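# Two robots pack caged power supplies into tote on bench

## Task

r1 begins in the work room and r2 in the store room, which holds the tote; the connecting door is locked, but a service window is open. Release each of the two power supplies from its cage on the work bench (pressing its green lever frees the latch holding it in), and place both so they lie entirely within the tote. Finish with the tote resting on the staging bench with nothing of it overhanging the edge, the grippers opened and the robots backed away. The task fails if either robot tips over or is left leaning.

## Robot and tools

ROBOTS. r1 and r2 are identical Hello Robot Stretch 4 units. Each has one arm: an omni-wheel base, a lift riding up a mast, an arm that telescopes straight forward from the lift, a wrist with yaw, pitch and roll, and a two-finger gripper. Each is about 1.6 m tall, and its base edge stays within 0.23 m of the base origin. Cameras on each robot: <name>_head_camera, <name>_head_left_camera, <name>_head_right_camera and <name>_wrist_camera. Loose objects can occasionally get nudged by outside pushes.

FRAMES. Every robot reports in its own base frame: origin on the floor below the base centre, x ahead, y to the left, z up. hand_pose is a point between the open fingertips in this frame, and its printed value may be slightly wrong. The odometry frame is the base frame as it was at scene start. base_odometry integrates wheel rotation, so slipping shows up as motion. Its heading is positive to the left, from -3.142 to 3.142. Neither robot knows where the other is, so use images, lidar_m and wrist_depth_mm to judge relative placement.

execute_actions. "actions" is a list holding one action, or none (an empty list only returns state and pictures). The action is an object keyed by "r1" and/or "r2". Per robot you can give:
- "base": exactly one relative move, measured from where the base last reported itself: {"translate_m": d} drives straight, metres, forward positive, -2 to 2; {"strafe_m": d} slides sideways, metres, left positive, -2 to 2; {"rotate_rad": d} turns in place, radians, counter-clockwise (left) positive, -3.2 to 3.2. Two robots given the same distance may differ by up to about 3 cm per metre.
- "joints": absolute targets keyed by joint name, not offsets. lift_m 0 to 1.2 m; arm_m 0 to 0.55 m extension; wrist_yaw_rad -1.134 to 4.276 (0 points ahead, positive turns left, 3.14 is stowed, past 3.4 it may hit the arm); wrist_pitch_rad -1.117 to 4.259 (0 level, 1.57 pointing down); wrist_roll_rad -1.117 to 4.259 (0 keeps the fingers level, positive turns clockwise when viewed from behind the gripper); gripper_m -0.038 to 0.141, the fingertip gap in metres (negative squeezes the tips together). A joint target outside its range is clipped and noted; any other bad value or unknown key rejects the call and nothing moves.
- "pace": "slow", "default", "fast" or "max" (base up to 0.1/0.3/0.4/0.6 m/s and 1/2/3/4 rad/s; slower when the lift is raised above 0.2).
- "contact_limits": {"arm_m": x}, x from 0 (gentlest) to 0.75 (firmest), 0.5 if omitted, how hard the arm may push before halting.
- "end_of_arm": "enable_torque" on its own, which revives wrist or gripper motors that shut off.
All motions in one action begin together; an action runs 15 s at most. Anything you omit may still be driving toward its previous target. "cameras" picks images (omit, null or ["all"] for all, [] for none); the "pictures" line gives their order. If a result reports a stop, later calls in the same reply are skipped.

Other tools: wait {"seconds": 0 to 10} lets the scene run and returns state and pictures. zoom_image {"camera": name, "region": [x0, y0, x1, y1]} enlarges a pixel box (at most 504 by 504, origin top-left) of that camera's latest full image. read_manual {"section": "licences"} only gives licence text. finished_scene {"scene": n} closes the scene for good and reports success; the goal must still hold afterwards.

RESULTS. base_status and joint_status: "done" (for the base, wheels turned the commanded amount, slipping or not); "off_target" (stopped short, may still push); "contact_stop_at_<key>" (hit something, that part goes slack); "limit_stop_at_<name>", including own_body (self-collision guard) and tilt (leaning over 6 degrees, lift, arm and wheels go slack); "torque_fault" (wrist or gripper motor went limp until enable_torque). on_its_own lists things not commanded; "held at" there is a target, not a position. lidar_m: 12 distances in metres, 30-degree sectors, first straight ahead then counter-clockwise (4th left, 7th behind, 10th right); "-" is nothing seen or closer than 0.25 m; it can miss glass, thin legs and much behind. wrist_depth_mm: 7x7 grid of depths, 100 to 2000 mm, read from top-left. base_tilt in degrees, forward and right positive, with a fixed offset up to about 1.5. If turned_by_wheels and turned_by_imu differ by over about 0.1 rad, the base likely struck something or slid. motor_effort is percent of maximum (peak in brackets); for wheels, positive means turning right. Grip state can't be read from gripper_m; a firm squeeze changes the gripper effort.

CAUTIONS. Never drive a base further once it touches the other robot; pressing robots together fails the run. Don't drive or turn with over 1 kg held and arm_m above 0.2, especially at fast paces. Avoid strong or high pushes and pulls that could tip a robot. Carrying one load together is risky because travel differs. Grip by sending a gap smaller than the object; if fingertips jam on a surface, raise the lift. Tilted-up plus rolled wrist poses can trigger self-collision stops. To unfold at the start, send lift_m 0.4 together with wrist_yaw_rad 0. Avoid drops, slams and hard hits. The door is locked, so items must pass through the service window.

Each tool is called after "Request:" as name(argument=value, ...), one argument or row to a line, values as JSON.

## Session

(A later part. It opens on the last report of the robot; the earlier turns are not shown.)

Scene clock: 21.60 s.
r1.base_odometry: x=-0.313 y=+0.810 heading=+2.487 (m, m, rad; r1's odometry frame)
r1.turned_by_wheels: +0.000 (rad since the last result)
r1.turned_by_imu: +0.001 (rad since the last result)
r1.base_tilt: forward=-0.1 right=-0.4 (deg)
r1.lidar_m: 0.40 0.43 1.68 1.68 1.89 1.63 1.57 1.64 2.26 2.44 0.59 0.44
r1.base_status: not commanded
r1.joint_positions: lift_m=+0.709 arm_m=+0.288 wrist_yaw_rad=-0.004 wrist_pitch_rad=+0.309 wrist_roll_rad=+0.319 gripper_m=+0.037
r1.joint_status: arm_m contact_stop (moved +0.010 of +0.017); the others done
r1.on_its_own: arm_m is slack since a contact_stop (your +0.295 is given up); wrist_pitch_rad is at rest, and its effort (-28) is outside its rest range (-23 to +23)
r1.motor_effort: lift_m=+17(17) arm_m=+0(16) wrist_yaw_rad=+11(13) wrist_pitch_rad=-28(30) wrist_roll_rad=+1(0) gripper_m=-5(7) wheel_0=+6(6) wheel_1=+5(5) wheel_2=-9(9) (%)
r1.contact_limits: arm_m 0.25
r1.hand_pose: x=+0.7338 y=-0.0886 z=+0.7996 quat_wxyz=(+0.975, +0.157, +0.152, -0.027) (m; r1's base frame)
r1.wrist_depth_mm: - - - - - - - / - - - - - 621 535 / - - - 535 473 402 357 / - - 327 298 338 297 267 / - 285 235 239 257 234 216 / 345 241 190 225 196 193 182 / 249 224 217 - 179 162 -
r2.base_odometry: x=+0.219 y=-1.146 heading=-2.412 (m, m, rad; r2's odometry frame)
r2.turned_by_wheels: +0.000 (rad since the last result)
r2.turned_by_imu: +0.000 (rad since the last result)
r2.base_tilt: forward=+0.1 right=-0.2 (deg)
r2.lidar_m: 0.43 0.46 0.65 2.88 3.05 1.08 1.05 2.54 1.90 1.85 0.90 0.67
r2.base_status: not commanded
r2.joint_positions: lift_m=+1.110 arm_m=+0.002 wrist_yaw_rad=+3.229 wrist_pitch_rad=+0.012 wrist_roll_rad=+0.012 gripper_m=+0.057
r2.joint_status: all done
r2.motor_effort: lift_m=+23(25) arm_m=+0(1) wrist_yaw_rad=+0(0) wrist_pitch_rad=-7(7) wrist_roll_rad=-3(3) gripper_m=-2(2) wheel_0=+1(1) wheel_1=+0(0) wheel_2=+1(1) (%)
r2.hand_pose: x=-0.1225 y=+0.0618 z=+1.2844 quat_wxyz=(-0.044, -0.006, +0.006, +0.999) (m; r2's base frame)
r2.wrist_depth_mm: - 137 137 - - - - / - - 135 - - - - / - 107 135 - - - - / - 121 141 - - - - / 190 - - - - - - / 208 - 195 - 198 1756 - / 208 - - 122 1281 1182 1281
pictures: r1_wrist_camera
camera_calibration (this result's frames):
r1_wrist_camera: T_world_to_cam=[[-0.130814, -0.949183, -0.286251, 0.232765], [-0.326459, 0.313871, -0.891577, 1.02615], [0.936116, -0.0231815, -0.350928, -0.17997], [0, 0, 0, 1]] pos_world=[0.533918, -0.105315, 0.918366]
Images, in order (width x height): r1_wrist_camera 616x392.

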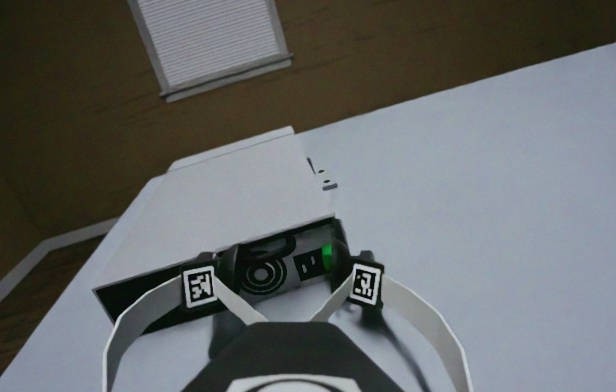

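Good engagement. Continue the recipe; r2 unfolds.

Request:
execute_actions(
  actions=[
    {"r1":{"joints":{"arm_m":0.289,"gripper_m":-0.005},"contact_limits":{"arm_m":0.4}},"r2":{"joints":{"wrist_yaw_rad":1.6,"wrist_pitch_rad":1.57,"gripper_m":0.09},"pace":"fast"}},
  ],
  cameras=["r1_wrist_camera"],
)

Request:
execute_actions(
  actions=[
    {"r1":{"joints":{"arm_m":0.3,"gripper_m":-0.038},"pace":"slow","contact_limits":{"arm_m":0.3}},"r2":{"joints":{"wrist_yaw_rad":0,"wrist_roll_rad":0,"gripper_m":0.115},"pace":"fast"}},
  ],
  cameras=["r1_wrist_camera"],
)

Request:
zoom_image(
  camera="r1_wrist_camera",
  region=[180, 190, 420, 330],
)

Scene clock: 23.23 s.
r1.base_odometry: x=-0.313 y=+0.810 heading=+2.487 (m, m, rad; r1's odometry frame)
r1.turned_by_wheels: +0.001 (rad since the last result)
r1.turned_by_imu: +0.001 (rad since the last result)
r1.base_tilt: forward=+0.0 right=-0.4 (deg)
r1.lidar_m: 0.38 0.40 1.70 1.65 1.87 1.64 1.55 1.63 2.28 2.42 0.59 0.44
r1.base_status: not commanded
r1.joint_positions: lift_m=+0.709 arm_m=+0.288 wrist_yaw_rad=+0.006 wrist_pitch_rad=+0.307 wrist_roll_rad=+0.319 gripper_m=-0.004
r1.joint_status: all done
r1.on_its_own: wrist_yaw_rad is at rest, and its effort (-18) is outside its rest range (-13 to +13)
r1.motor_effort: lift_m=+18(18) arm_m=+3(3) wrist_yaw_rad=-18(18) wrist_pitch_rad=-20(27) wrist_roll_rad=+1(1) gripper_m=-27(28) wheel_0=+4(6) wheel_1=+3(5) wheel_2=+2(9) (%)
r1.contact_limits: arm_m 0.4
r1.hand_pose: x=+0.7349 y=-0.0858 z=+0.8002 quat_wxyz=(+0.976, +0.157, +0.151, -0.021) (m; r1's base frame)
r1.wrist_depth_mm: - - - - - - - / - - - - - 634 535 / - - - 525 480 399 355 / - - 324 286 340 296 268 / - 286 236 236 256 233 217 / 1808 230 202 228 189 190 181 / 249 221 218 - 180 162 -
r2.base_odometry: x=+0.219 y=-1.146 heading=-2.412 (m, m, rad; r2's odometry frame)
r2.turned_by_wheels: +0.000 (rad since the last result)
r2.turned_by_imu: +0.000 (rad since the last result)
r2.base_tilt: forward=+0.2 right=-0.2 (deg)
r2.lidar_m: 0.42 0.43 0.66 2.86 3.05 1.09 1.05 2.56 1.90 1.83 0.90 0.66
r2.base_status: not commanded
r2.joint_positions: lift_m=+1.110 arm_m=+0.002 wrist_yaw_rad=+1.601 wrist_pitch_rad=+1.570 wrist_roll_rad=+0.012 gripper_m=+0.090
r2.joint_status: all done
r2.motor_effort: lift_m=+23(23) arm_m=-1(1) wrist_yaw_rad=-2(7) wrist_pitch_rad=+1(3) wrist_roll_rad=-2(1) gripper_m=-1(4) wheel_0=+1(1) wheel_1=+0(0) wheel_2=+1(1) (%)
r2.hand_pose: x=+0.2599 y=+0.0029 z=+0.9995 quat_wxyz=(+0.496, -0.504, +0.495, +0.505) (m; r2's base frame)
r2.wrist_depth_mm: 1255 1255 1229 1229 1255 878 319 / 1229 1229 1229 1255 1229 854 320 / 1229 1229 1255 1205 1255 842 317 / 1229 1229 1008 1229 1255 820 317 / 1205 1255 1008 1205 1229 820 315 / 521 1205 198 1229 199 809 314 / 1205 1205 1229 122 1205 715 564
pictures: r1_wrist_camera
camera_calibration (this result's frames):
r1_wrist_camera: T_world_to_cam=[[-0.120289, -0.950476, -0.286575, 0.228192], [-0.327394, 0.310502, -0.892413, 1.02724], [0.9372, -0.0135246, -0.34853, -0.182628], [0, 0, 0, 1]] pos_world=[0.534922, -0.104541, 0.918468]
Images, in order (width x height): r1_wrist_camera 616x392.

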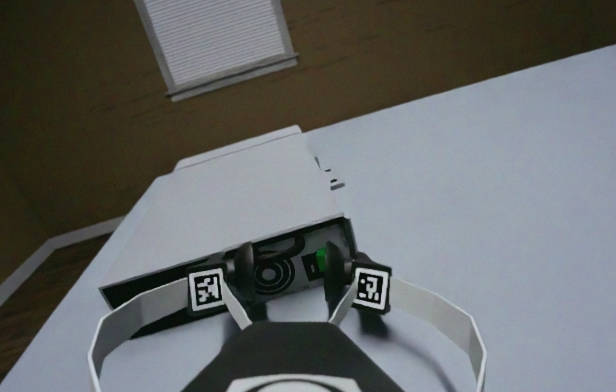

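Scene clock: 24.70 s.
r1.base_odometry: x=-0.313 y=+0.810 heading=+2.487 (m, m, rad; r1's odometry frame)
r1.turned_by_wheels: +0.000 (rad since the last result)
r1.turned_by_imu: +0.000 (rad since the last result)
r1.base_tilt: forward=+0.0 right=-0.3 (deg)
r1.lidar_m: 0.40 0.41 1.70 1.64 1.90 1.63 1.57 1.65 2.30 2.44 0.59 0.43
r1.base_status: not commanded
r1.joint_positions: lift_m=+0.709 arm_m=+0.298 wrist_yaw_rad=+0.003 wrist_pitch_rad=+0.311 wrist_roll_rad=+0.319 gripper_m=-0.037
r1.joint_status: all done
r1.on_its_own: wrist_pitch_rad is at rest, and its effort (-33) is outside its rest range (-23 to +23)
r1.motor_effort: lift_m=+19(19) arm_m=+10(15) wrist_yaw_rad=-11(18) wrist_pitch_rad=-33(33) wrist_roll_rad=+3(3) gripper_m=-30(31) wheel_0=+5(5) wheel_1=+4(4) wheel_2=-1(3) (%)
r1.contact_limits: arm_m 0.3
r1.hand_pose: x=+0.7440 y=-0.0865 z=+0.7990 quat_wxyz=(+0.975, +0.157, +0.153, -0.023) (m; r1's base frame)
r1.wrist_depth_mm: - - - - - - - / - - - - - 603 521 / - - - 492 466 394 343 / - - 314 277 330 289 262 / - 271 224 226 251 230 214 / 336 163 193 224 182 181 180 / 242 224 215 - 177 161 -
r2.base_odometry: x=+0.219 y=-1.146 heading=-2.412 (m, m, rad; r2's odometry frame)
r2.turned_by_wheels: +0.000 (rad since the last result)
r2.turned_by_imu: +0.000 (rad since the last result)
r2.base_tilt: forward=+0.2 right=-0.2 (deg)
r2.lidar_m: 0.41 0.44 0.65 2.88 3.03 1.07 1.08 2.57 1.91 1.83 0.91 0.66
r2.base_status: not commanded
r2.joint_positions: lift_m=+1.110 arm_m=+0.002 wrist_yaw_rad=+0.001 wrist_pitch_rad=+1.570 wrist_roll_rad=+0.000 gripper_m=+0.115
r2.joint_status: all done
r2.motor_effort: lift_m=+23(23) arm_m=+0(0) wrist_yaw_rad=-2(8) wrist_pitch_rad=-1(1) wrist_roll_rad=-2(5) gripper_m=+0(0) wheel_0=+1(1) wheel_1=-1(0) wheel_2=+1(1) (%)
r2.hand_pose: x=+0.1728 y=-0.0874 z=+0.9995 quat_wxyz=(+0.707, +0.000, +0.707, +0.000) (m; r2's base frame)
r2.wrist_depth_mm: 960 946 917 904 904 891 842 / 1229 1255 1255 1255 1229 1255 1229 / 1229 1205 1229 1255 1229 1255 1255 / 1205 1205 1205 1255 1255 1255 1255 / 1229 1229 1008 1025 1229 1255 1229 / 1205 1205 219 1025 216 1255 1255 / 1205 1229 1229 124 1229 1255 1255
pictures: r1_wrist_camera
camera_calibration (this result's frames):
r1_wrist_camera: T_world_to_cam=[[-0.123866, -0.950304, -0.285623, 0.230167], [-0.330457, 0.310914, -0.89114, 1.03065], [0.935658, -0.0159954, -0.352546, -0.187438], [0, 0, 0, 1]] pos_world=[0.544475, -0.104713, 0.918117]
Images, in order (width x height): r1_wrist_camera 616x392.

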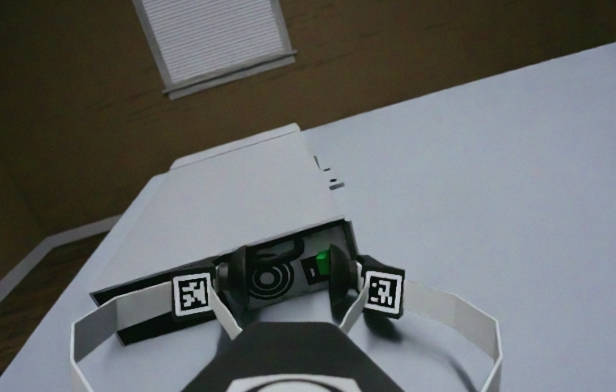

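Region (180, 190, 420, 330) of r1_wrist_camera's 616x392 image, scaled by 2.100; it fills the top 294 rows of this view, and the rest is white.

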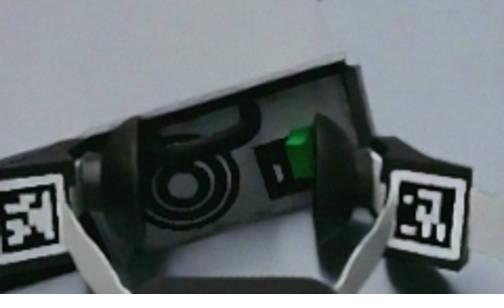

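Request:
execute_actions(
  actions=[
    {"r1":{"joints":{"arm_m":0.288,"lift_m":0.706},"pace":"slow"},"r2":{"base":{"strafe_m":0.1}}},
  ],
  cameras=["r1_wrist_camera"],
)

Scene clock: 26.27 s.
r1.base_odometry: x=-0.313 y=+0.810 heading=+2.488 (m, m, rad; r1's odometry frame)
r1.turned_by_wheels: +0.001 (rad since the last result)
r1.turned_by_imu: +0.001 (rad since the last result)
r1.base_tilt: forward=+0.0 right=-0.4 (deg)
r1.lidar_m: 0.41 0.43 1.68 1.65 1.87 1.65 1.57 1.63 2.28 2.42 0.58 0.39
r1.base_status: not commanded
r1.joint_positions: lift_m=+0.706 arm_m=+0.290 wrist_yaw_rad=+0.013 wrist_pitch_rad=+0.303 wrist_roll_rad=+0.320 gripper_m=-0.037
r1.joint_status: all done
r1.on_its_own: wrist_yaw_rad is at rest, and its effort (-39) is outside its rest range (-13 to +13)
r1.motor_effort: lift_m=+18(18) arm_m=-12(12) wrist_yaw_rad=-39(38) wrist_pitch_rad=-10(32) wrist_roll_rad=+0(4) gripper_m=-30(33) wheel_0=+6(6) wheel_1=+3(4) wheel_2=+10(10) (%)
r1.hand_pose: x=+0.7375 y=-0.0838 z=+0.7982 quat_wxyz=(+0.976, +0.157, +0.150, -0.018) (m; r1's base frame)
r1.wrist_depth_mm: - - - - - - - / - - - - - 634 530 / - - - 496 480 402 353 / - - 325 277 334 293 265 / - 291 233 230 251 230 213 / 1863 162 182 221 183 189 180 / 250 225 217 - 178 160 -
r2.base_odometry: x=+0.286 y=-1.220 heading=-2.412 (m, m, rad; r2's odometry frame)
r2.turned_by_wheels: +0.000 (rad since the last result)
r2.turned_by_imu: +0.001 (rad since the last result)
r2.base_tilt: forward=+0.1 right=-0.2 (deg)
r2.lidar_m: 0.40 0.44 0.65 2.77 2.94 1.08 1.03 2.67 2.01 1.94 0.91 0.44
r2.base_status: done
r2.joint_positions: lift_m=+1.110 arm_m=+0.002 wrist_yaw_rad=+0.000 wrist_pitch_rad=+1.570 wrist_roll_rad=+0.000 gripper_m=+0.115
r2.joint_status: not commanded
r2.motor_effort: lift_m=+23(23) arm_m=-1(0) wrist_yaw_rad=-1(2) wrist_pitch_rad=+0(0) wrist_roll_rad=-3(2) gripper_m=-1(1) wheel_0=-2(10) wheel_1=+1(9) wheel_2=+0(1) (%)
r2.hand_pose: x=+0.1728 y=-0.0874 z=+0.9995 quat_wxyz=(+0.707, +0.000, +0.707, +0.000) (m; r2's base frame)
r2.wrist_depth_mm: 976 946 917 917 917 891 891 / 1229 1229 1229 1229 1255 1255 1229 / 1229 1229 1229 1229 1255 1255 1281 / 1205 1229 1229 1229 1229 1229 1255 / 1229 1229 1025 1042 1255 1255 1229 / 1205 1205 219 1008 216 1229 1255 / 1205 1205 1205 124 1229 1229 1255
pictures: r1_wrist_camera
camera_calibration (this result's frames):
r1_wrist_camera: T_world_to_cam=[[-0.112821, -0.950947, -0.288048, 0.225431], [-0.326236, 0.30928, -0.893261, 1.02544], [0.938531, -0.00680667, -0.345127, -0.18889], [0, 0, 0, 1]] pos_world=[0.53725, -0.104062, 0.915733]
Images, in order (width x height): r1_wrist_camera 616x392.

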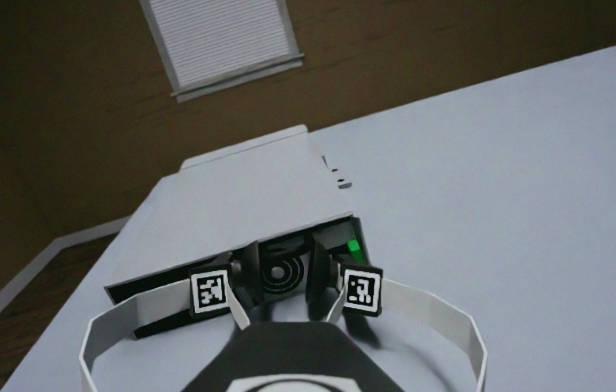

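Request:
execute_actions(
  actions=[
    {"r1":{"joints":{"arm_m":0.27,"lift_m":0.709,"gripper_m":0.058}}},
  ],
  cameras=[],
)

Request:
execute_actions(
  actions=[
    {"r1":{"joints":{"arm_m":0.28},"contact_limits":{"arm_m":0.25}}},
  ],
  cameras=[],
)

Request:
execute_actions(
  actions=[
    {"r1":{"joints":{"gripper_m":0.033}}},
  ],
  cameras=["r1_wrist_camera"],
)

Request:
zoom_image(
  camera="r1_wrist_camera",
  region=[180, 190, 420, 330],
)

Scene clock: 28.17 s.
r1.base_odometry: x=-0.313 y=+0.810 heading=+2.486 (m, m, rad; r1's odometry frame)
r1.turned_by_wheels: -0.002 (rad since the last result)
r1.turned_by_imu: -0.002 (rad since the last result)
r1.base_tilt: forward=+0.0 right=-0.3 (deg)
r1.lidar_m: 0.39 0.44 1.71 1.67 1.88 1.61 1.56 1.64 2.29 2.44 0.59 0.44
r1.base_status: not commanded
r1.joint_positions: lift_m=+0.709 arm_m=+0.271 wrist_yaw_rad=-0.006 wrist_pitch_rad=+0.307 wrist_roll_rad=+0.320 gripper_m=+0.058
r1.joint_status: all done
r1.on_its_own: wrist_yaw_rad is at rest, and its effort (+16) is outside its rest range (-13 to +13)
r1.motor_effort: lift_m=+22(26) arm_m=-6(16) wrist_yaw_rad=+16(42) wrist_pitch_rad=-21(25) wrist_roll_rad=-2(2) gripper_m=+0(33) wheel_0=-2(7) wheel_1=+0(4) wheel_2=-3(10) (%)
r1.hand_pose: x=+0.7164 y=-0.0890 z=+0.7998 quat_wxyz=(+0.976, +0.158, +0.151, -0.027) (m; r1's base frame)
r1.wrist_depth_mm: - - - - - - - / - - - - - 640 535 / - - - 544 480 404 357 / - - 325 307 338 294 270 / - 291 251 257 253 234 218 / 345 276 195 181 197 193 182 / 250 221 219 - 179 162 -
r2.base_odometry: x=+0.286 y=-1.220 heading=-2.412 (m, m, rad; r2's odometry frame)
r2.turned_by_wheels: +0.000 (rad since the last result)
r2.turned_by_imu: +0.000 (rad since the last result)
r2.base_tilt: forward=+0.1 right=-0.2 (deg)
r2.lidar_m: 0.41 0.47 0.67 2.76 2.94 1.08 1.02 2.68 1.97 1.94 0.91 0.45
r2.base_status: not commanded
r2.joint_positions: lift_m=+1.110 arm_m=+0.002 wrist_yaw_rad=+0.000 wrist_pitch_rad=+1.570 wrist_roll_rad=+0.000 gripper_m=+0.115
r2.joint_status: not commanded
r2.motor_effort: lift_m=+23(23) arm_m=+0(1) wrist_yaw_rad=-2(2) wrist_pitch_rad=+0(1) wrist_roll_rad=-3(2) gripper_m=-2(0) wheel_0=-2(2) wheel_1=+2(1) wheel_2=+0(0) (%)
r2.hand_pose: x=+0.1728 y=-0.0874 z=+0.9995 quat_wxyz=(+0.707, +0.000, +0.707, +0.000) (m; r2's base frame)
r2.wrist_depth_mm: 960 946 946 917 917 891 891 / 1229 1229 1229 1229 1229 1255 1205 / 1229 1229 1229 1255 1229 1281 1255 / 1205 1255 1255 1229 1205 1255 1229 / 1205 1229 1008 1025 1229 1229 1255 / 1205 1229 220 1008 216 1255 1229 / 1205 1229 1229 124 1229 1229 1229
pictures: none
No camera images: the call's "cameras" was empty. Leave "cameras" out to get every camera's image.

Scene clock: 28.77 s.
r1.base_odometry: x=-0.313 y=+0.810 heading=+2.486 (m, m, rad; r1's odometry frame)
r1.turned_by_wheels: +0.000 (rad since the last result)
r1.turned_by_imu: +0.000 (rad since the last result)
r1.base_tilt: forward=-0.1 right=-0.4 (deg)
r1.lidar_m: 0.39 0.40 1.70 1.64 1.89 1.63 1.56 1.64 2.31 2.43 0.59 0.42
r1.base_status: not commanded
r1.joint_positions: lift_m=+0.709 arm_m=+0.277 wrist_yaw_rad=-0.008 wrist_pitch_rad=+0.309 wrist_roll_rad=+0.319 gripper_m=+0.058
r1.joint_status: all done
r1.on_its_own: wrist_yaw_rad is at rest, and its effort (+19) is outside its rest range (-13 to +13); wrist_pitch_rad is at rest, and its effort (-26) is outside its rest range (-23 to +23)
r1.motor_effort: lift_m=+22(22) arm_m=+17(17) wrist_yaw_rad=+19(20) wrist_pitch_rad=-26(27) wrist_roll_rad=+1(2) gripper_m=+1(1) wheel_0=+1(2) wheel_1=+3(3) wheel_2=-8(8) (%)
r1.contact_limits: arm_m 0.25
r1.hand_pose: x=+0.7221 y=-0.0895 z=+0.7994 quat_wxyz=(+0.975, +0.158, +0.151, -0.028) (m; r1's base frame)
r1.wrist_depth_mm: - - - - - - - / - - - - - 627 535 / - - - 535 477 399 353 / - - 322 300 338 297 267 / - 291 245 254 251 234 217 / 345 268 195 178 195 192 182 / 249 222 217 - 179 163 -
r2.base_odometry: x=+0.286 y=-1.220 heading=-2.412 (m, m, rad; r2's odometry frame)
r2.turned_by_wheels: +0.000 (rad since the last result)
r2.turned_by_imu: +0.000 (rad since the last result)
r2.base_tilt: forward=+0.1 right=-0.2 (deg)
r2.lidar_m: 0.41 0.44 0.65 2.77 2.94 1.08 1.05 2.66 1.98 1.94 0.90 0.48
r2.base_status: not commanded
r2.joint_positions: lift_m=+1.110 arm_m=+0.002 wrist_yaw_rad=+0.000 wrist_pitch_rad=+1.570 wrist_roll_rad=+0.000 gripper_m=+0.115
r2.joint_status: not commanded
r2.motor_effort: lift_m=+23(23) arm_m=+0(1) wrist_yaw_rad=-2(1) wrist_pitch_rad=+0(0) wrist_roll_rad=-3(1) gripper_m=+0(1) wheel_0=-2(2) wheel_1=+2(1) wheel_2=+0(0) (%)
r2.hand_pose: x=+0.1728 y=-0.0874 z=+0.9995 quat_wxyz=(+0.707, +0.000, +0.707, +0.000) (m; r2's base frame)
r2.wrist_depth_mm: 960 946 931 917 904 904 878 / 1229 1229 1229 1229 1255 1255 1255 / 1205 1229 1229 1255 1229 1255 1255 / 1205 1229 1255 1229 1255 1255 1255 / 1205 1205 1008 1025 1255 1255 1281 / 1229 1229 220 1008 216 1229 1255 / 1205 1229 1229 124 1205 1229 1255
pictures: none
No camera images: the call's "cameras" was empty. Leave "cameras" out to get every camera's image.

Scene clock: 29.77 s.
r1.base_odometry: x=-0.313 y=+0.810 heading=+2.486 (m, m, rad; r1's odometry frame)
r1.turned_by_wheels: +0.000 (rad since the last result)
r1.turned_by_imu: +0.000 (rad since the last result)
r1.base_tilt: forward=-0.1 right=-0.4 (deg)
r1.lidar_m: 0.39 0.42 1.71 1.67 1.89 1.64 1.55 1.62 2.27 2.43 0.56 0.44
r1.base_status: not commanded
r1.joint_positions: lift_m=+0.709 arm_m=+0.277 wrist_yaw_rad=-0.007 wrist_pitch_rad=+0.310 wrist_roll_rad=+0.319 gripper_m=+0.033
r1.joint_status: all done
r1.on_its_own: wrist_yaw_rad is at rest, and its effort (+18) is outside its rest range (-13 to +13); wrist_pitch_rad is at rest, and its effort (-29) is outside its rest range (-23 to +23)
r1.motor_effort: lift_m=+22(22) arm_m=+16(17) wrist_yaw_rad=+18(21) wrist_pitch_rad=-29(29) wrist_roll_rad=+1(1) gripper_m=-3(3) wheel_0=+1(1) wheel_1=+3(3) wheel_2=-8(8) (%)
r1.hand_pose: x=+0.7222 y=-0.0894 z=+0.7991 quat_wxyz=(+0.975, +0.158, +0.152, -0.028) (m; r1's base frame)
r1.wrist_depth_mm: - - - - - - - / - - - - - 621 525 / - - - 525 473 397 349 / - - 319 294 334 291 266 / - 289 246 252 254 232 216 / 329 267 193 216 193 191 180 / 247 220 217 - 177 160 -
r2.base_odometry: x=+0.286 y=-1.220 heading=-2.412 (m, m, rad; r2's odometry frame)
r2.turned_by_wheels: +0.000 (rad since the last result)
r2.turned_by_imu: +0.000 (rad since the last result)
r2.base_tilt: forward=+0.2 right=-0.2 (deg)
r2.lidar_m: 0.41 0.47 0.68 2.78 2.92 1.10 1.03 2.67 2.01 1.95 0.90 0.45
r2.base_status: not commanded
r2.joint_positions: lift_m=+1.110 arm_m=+0.002 wrist_yaw_rad=+0.000 wrist_pitch_rad=+1.570 wrist_roll_rad=+0.000 gripper_m=+0.115
r2.joint_status: not commanded
r2.motor_effort: lift_m=+23(23) arm_m=+0(0) wrist_yaw_rad=-2(1) wrist_pitch_rad=-1(1) wrist_roll_rad=-1(0) gripper_m=-2(1) wheel_0=-2(2) wheel_1=+2(2) wheel_2=+0(0) (%)
r2.hand_pose: x=+0.1728 y=-0.0874 z=+0.9995 quat_wxyz=(+0.707, +0.000, +0.707, +0.000) (m; r2's base frame)
r2.wrist_depth_mm: 960 946 931 917 917 904 891 / 1205 1229 1255 1229 1229 1255 1255 / 1205 1229 1229 1229 1255 1255 1281 / 1229 1229 1229 1229 1255 1281 1255 / 1205 1229 1008 1025 1229 1255 1229 / 1229 1229 219 1008 215 1229 1255 / 1182 1229 1205 124 1205 1229 1229
pictures: r1_wrist_camera
camera_calibration (this result's frames):
r1_wrist_camera: T_world_to_cam=[[-0.133628, -0.948791, -0.286252, 0.23245], [-0.325951, 0.314849, -0.891418, 1.02178], [0.935895, -0.0258144, -0.351332, -0.169101], [0, 0, 0, 1]] pos_world=[0.522374, -0.105527, 0.917966]
Images, in order (width x height): r1_wrist_camera 616x392.

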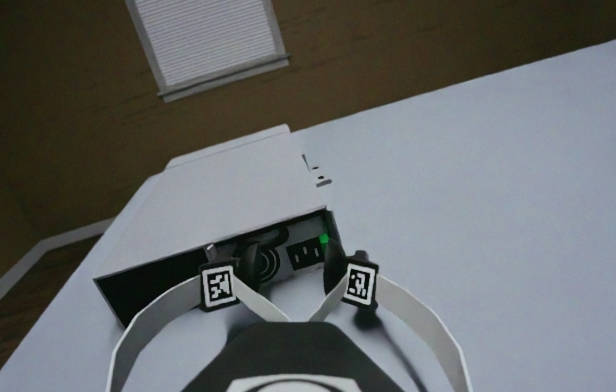

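Region (180, 190, 420, 330) of r1_wrist_camera's 616x392 image, scaled by 2.100; it fills the top 294 rows of this view, and the rest is white.

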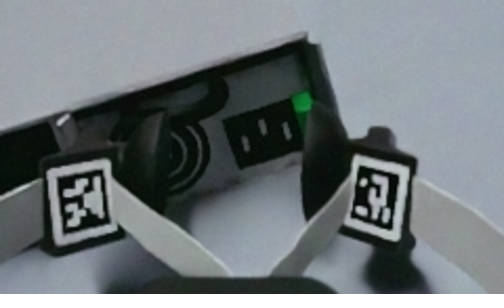

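Left pad jammed on the handle front. Back off properly.

Request:
execute_actions(
  actions=[
    {"r1":{"joints":{"arm_m":0.255,"gripper_m":0.06}}},
  ],
  cameras=[],
)

Request:
execute_actions(
  actions=[
    {"r1":{"joints":{"arm_m":0.28},"contact_limits":{"arm_m":0.3}}},
  ],
  cameras=["r1_wrist_camera"],
)

Scene clock: 30.97 s.
r1.base_odometry: x=-0.313 y=+0.810 heading=+2.487 (m, m, rad; r1's odometry frame)
r1.turned_by_wheels: +0.000 (rad since the last result)
r1.turned_by_imu: +0.000 (rad since the last result)
r1.base_tilt: forward=-0.1 right=-0.3 (deg)
r1.lidar_m: 0.39 0.43 1.71 1.67 1.90 1.63 1.58 1.64 2.29 2.45 0.57 0.44
r1.base_status: not commanded
r1.joint_positions: lift_m=+0.709 arm_m=+0.257 wrist_yaw_rad=+0.000 wrist_pitch_rad=+0.303 wrist_roll_rad=+0.320 gripper_m=+0.060
r1.joint_status: all done
r1.motor_effort: lift_m=+22(22) arm_m=-9(13) wrist_yaw_rad=-1(19) wrist_pitch_rad=-8(29) wrist_roll_rad=+0(2) gripper_m=-1(2) wheel_0=-1(2) wheel_1=+1(3) wheel_2=+0(8) (%)
r1.hand_pose: x=+0.7028 y=-0.0875 z=+0.8011 quat_wxyz=(+0.976, +0.157, +0.149, -0.024) (m; r1's base frame)
r1.wrist_depth_mm: - - - - - - - / - - - - - 647 544 / - - - 564 496 413 366 / - - 336 304 347 301 276 / - 324 263 271 256 238 222 / 1863 281 197 227 198 196 185 / 255 230 223 - 182 164 -
r2.base_odometry: x=+0.286 y=-1.220 heading=-2.412 (m, m, rad; r2's odometry frame)
r2.turned_by_wheels: +0.000 (rad since the last result)
r2.turned_by_imu: +0.000 (rad since the last result)
r2.base_tilt: forward=+0.2 right=-0.2 (deg)
r2.lidar_m: 0.43 0.44 0.63 2.77 2.94 1.08 1.03 2.69 1.99 1.94 0.89 0.45
r2.base_status: not commanded
r2.joint_positions: lift_m=+1.110 arm_m=+0.002 wrist_yaw_rad=+0.000 wrist_pitch_rad=+1.570 wrist_roll_rad=+0.000 gripper_m=+0.115
r2.joint_status: not commanded
r2.motor_effort: lift_m=+23(23) arm_m=+0(1) wrist_yaw_rad=-2(1) wrist_pitch_rad=+0(1) wrist_roll_rad=-2(3) gripper_m=-1(1) wheel_0=-2(2) wheel_1=+2(2) wheel_2=+1(0) (%)
r2.hand_pose: x=+0.1728 y=-0.0874 z=+0.9995 quat_wxyz=(+0.707, +0.000, +0.707, +0.000) (m; r2's base frame)
r2.wrist_depth_mm: 976 960 931 931 904 904 891 / 1229 1229 1255 1229 1229 1229 1205 / 1229 1205 1229 1255 1229 1229 1255 / 1229 1229 1229 1229 1229 1255 1255 / 1229 1229 1008 1008 1229 1229 1255 / 1205 1205 219 1008 216 1229 1255 / 1205 1205 1182 124 1229 1255 1255
pictures: none
No camera images: the call's "cameras" was empty. Leave "cameras" out to get every camera's image.

Scene clock: 31.77 s.
r1.base_odometry: x=-0.313 y=+0.810 heading=+2.487 (m, m, rad; r1's odometry frame)
r1.turned_by_wheels: +0.000 (rad since the last result)
r1.turned_by_imu: +0.000 (rad since the last result)
r1.base_tilt: forward=-0.1 right=-0.4 (deg)
r1.lidar_m: 0.41 0.43 1.70 1.64 1.88 1.63 1.56 1.64 2.28 2.44 0.56 0.42
r1.base_status: not commanded
r1.joint_positions: lift_m=+0.709 arm_m=+0.278 wrist_yaw_rad=-0.001 wrist_pitch_rad=+0.305 wrist_roll_rad=+0.320 gripper_m=+0.060
r1.joint_status: all done
r1.motor_effort: lift_m=+22(22) arm_m=+11(13) wrist_yaw_rad=+2(1) wrist_pitch_rad=-16(16) wrist_roll_rad=+0(1) gripper_m=-3(2) wheel_0=-1(1) wheel_1=+1(1) wheel_2=+0(0) (%)
r1.contact_limits: arm_m 0.3
r1.hand_pose: x=+0.7241 y=-0.0876 z=+0.8004 quat_wxyz=(+0.976, +0.157, +0.150, -0.024) (m; r1's base frame)
r1.wrist_depth_mm: - - - - - - - / - - - - - 627 539 / - - - 544 480 404 357 / - - 327 303 342 298 272 / - 290 249 250 255 235 220 / 1756 263 199 224 196 194 183 / 250 225 220 - 180 163 -
r2.base_odometry: x=+0.286 y=-1.220 heading=-2.412 (m, m, rad; r2's odometry frame)
r2.turned_by_wheels: +0.000 (rad since the last result)
r2.turned_by_imu: +0.000 (rad since the last result)
r2.base_tilt: forward=+0.1 right=-0.2 (deg)
r2.lidar_m: 0.42 0.46 0.64 2.77 2.93 1.07 1.04 2.68 2.01 1.96 0.91 0.42
r2.base_status: not commanded
r2.joint_positions: lift_m=+1.110 arm_m=+0.002 wrist_yaw_rad=+0.000 wrist_pitch_rad=+1.570 wrist_roll_rad=+0.000 gripper_m=+0.115
r2.joint_status: not commanded
r2.motor_effort: lift_m=+23(23) arm_m=+0(0) wrist_yaw_rad=-2(2) wrist_pitch_rad=+0(0) wrist_roll_rad=-5(2) gripper_m=+0(0) wheel_0=-2(2) wheel_1=+2(2) wheel_2=+0(0) (%)
r2.hand_pose: x=+0.1728 y=-0.0874 z=+0.9995 quat_wxyz=(+0.707, +0.000, +0.707, +0.000) (m; r2's base frame)
r2.wrist_depth_mm: 976 946 931 904 904 891 891 / 1255 1229 1229 1255 1255 1281 1229 / 1229 1255 1229 1229 1229 1255 1255 / 1229 1229 1229 1229 1229 1255 1255 / 1205 1205 1042 1025 1229 1255 1255 / 1205 1205 219 1008 216 1229 1229 / 1205 1205 1229 124 1229 1255 1229
pictures: r1_wrist_camera
camera_calibration (this result's frames):
r1_wrist_camera: T_world_to_cam=[[-0.1261, -0.949551, -0.287144, 0.229986], [-0.32384, 0.313, -0.892838, 1.02241], [0.937671, -0.0195979, -0.346971, -0.174572], [0, 0, 0, 1]] pos_world=[0.523788, -0.105051, 0.91831]
Images, in order (width x height): r1_wrist_camera 616x392.

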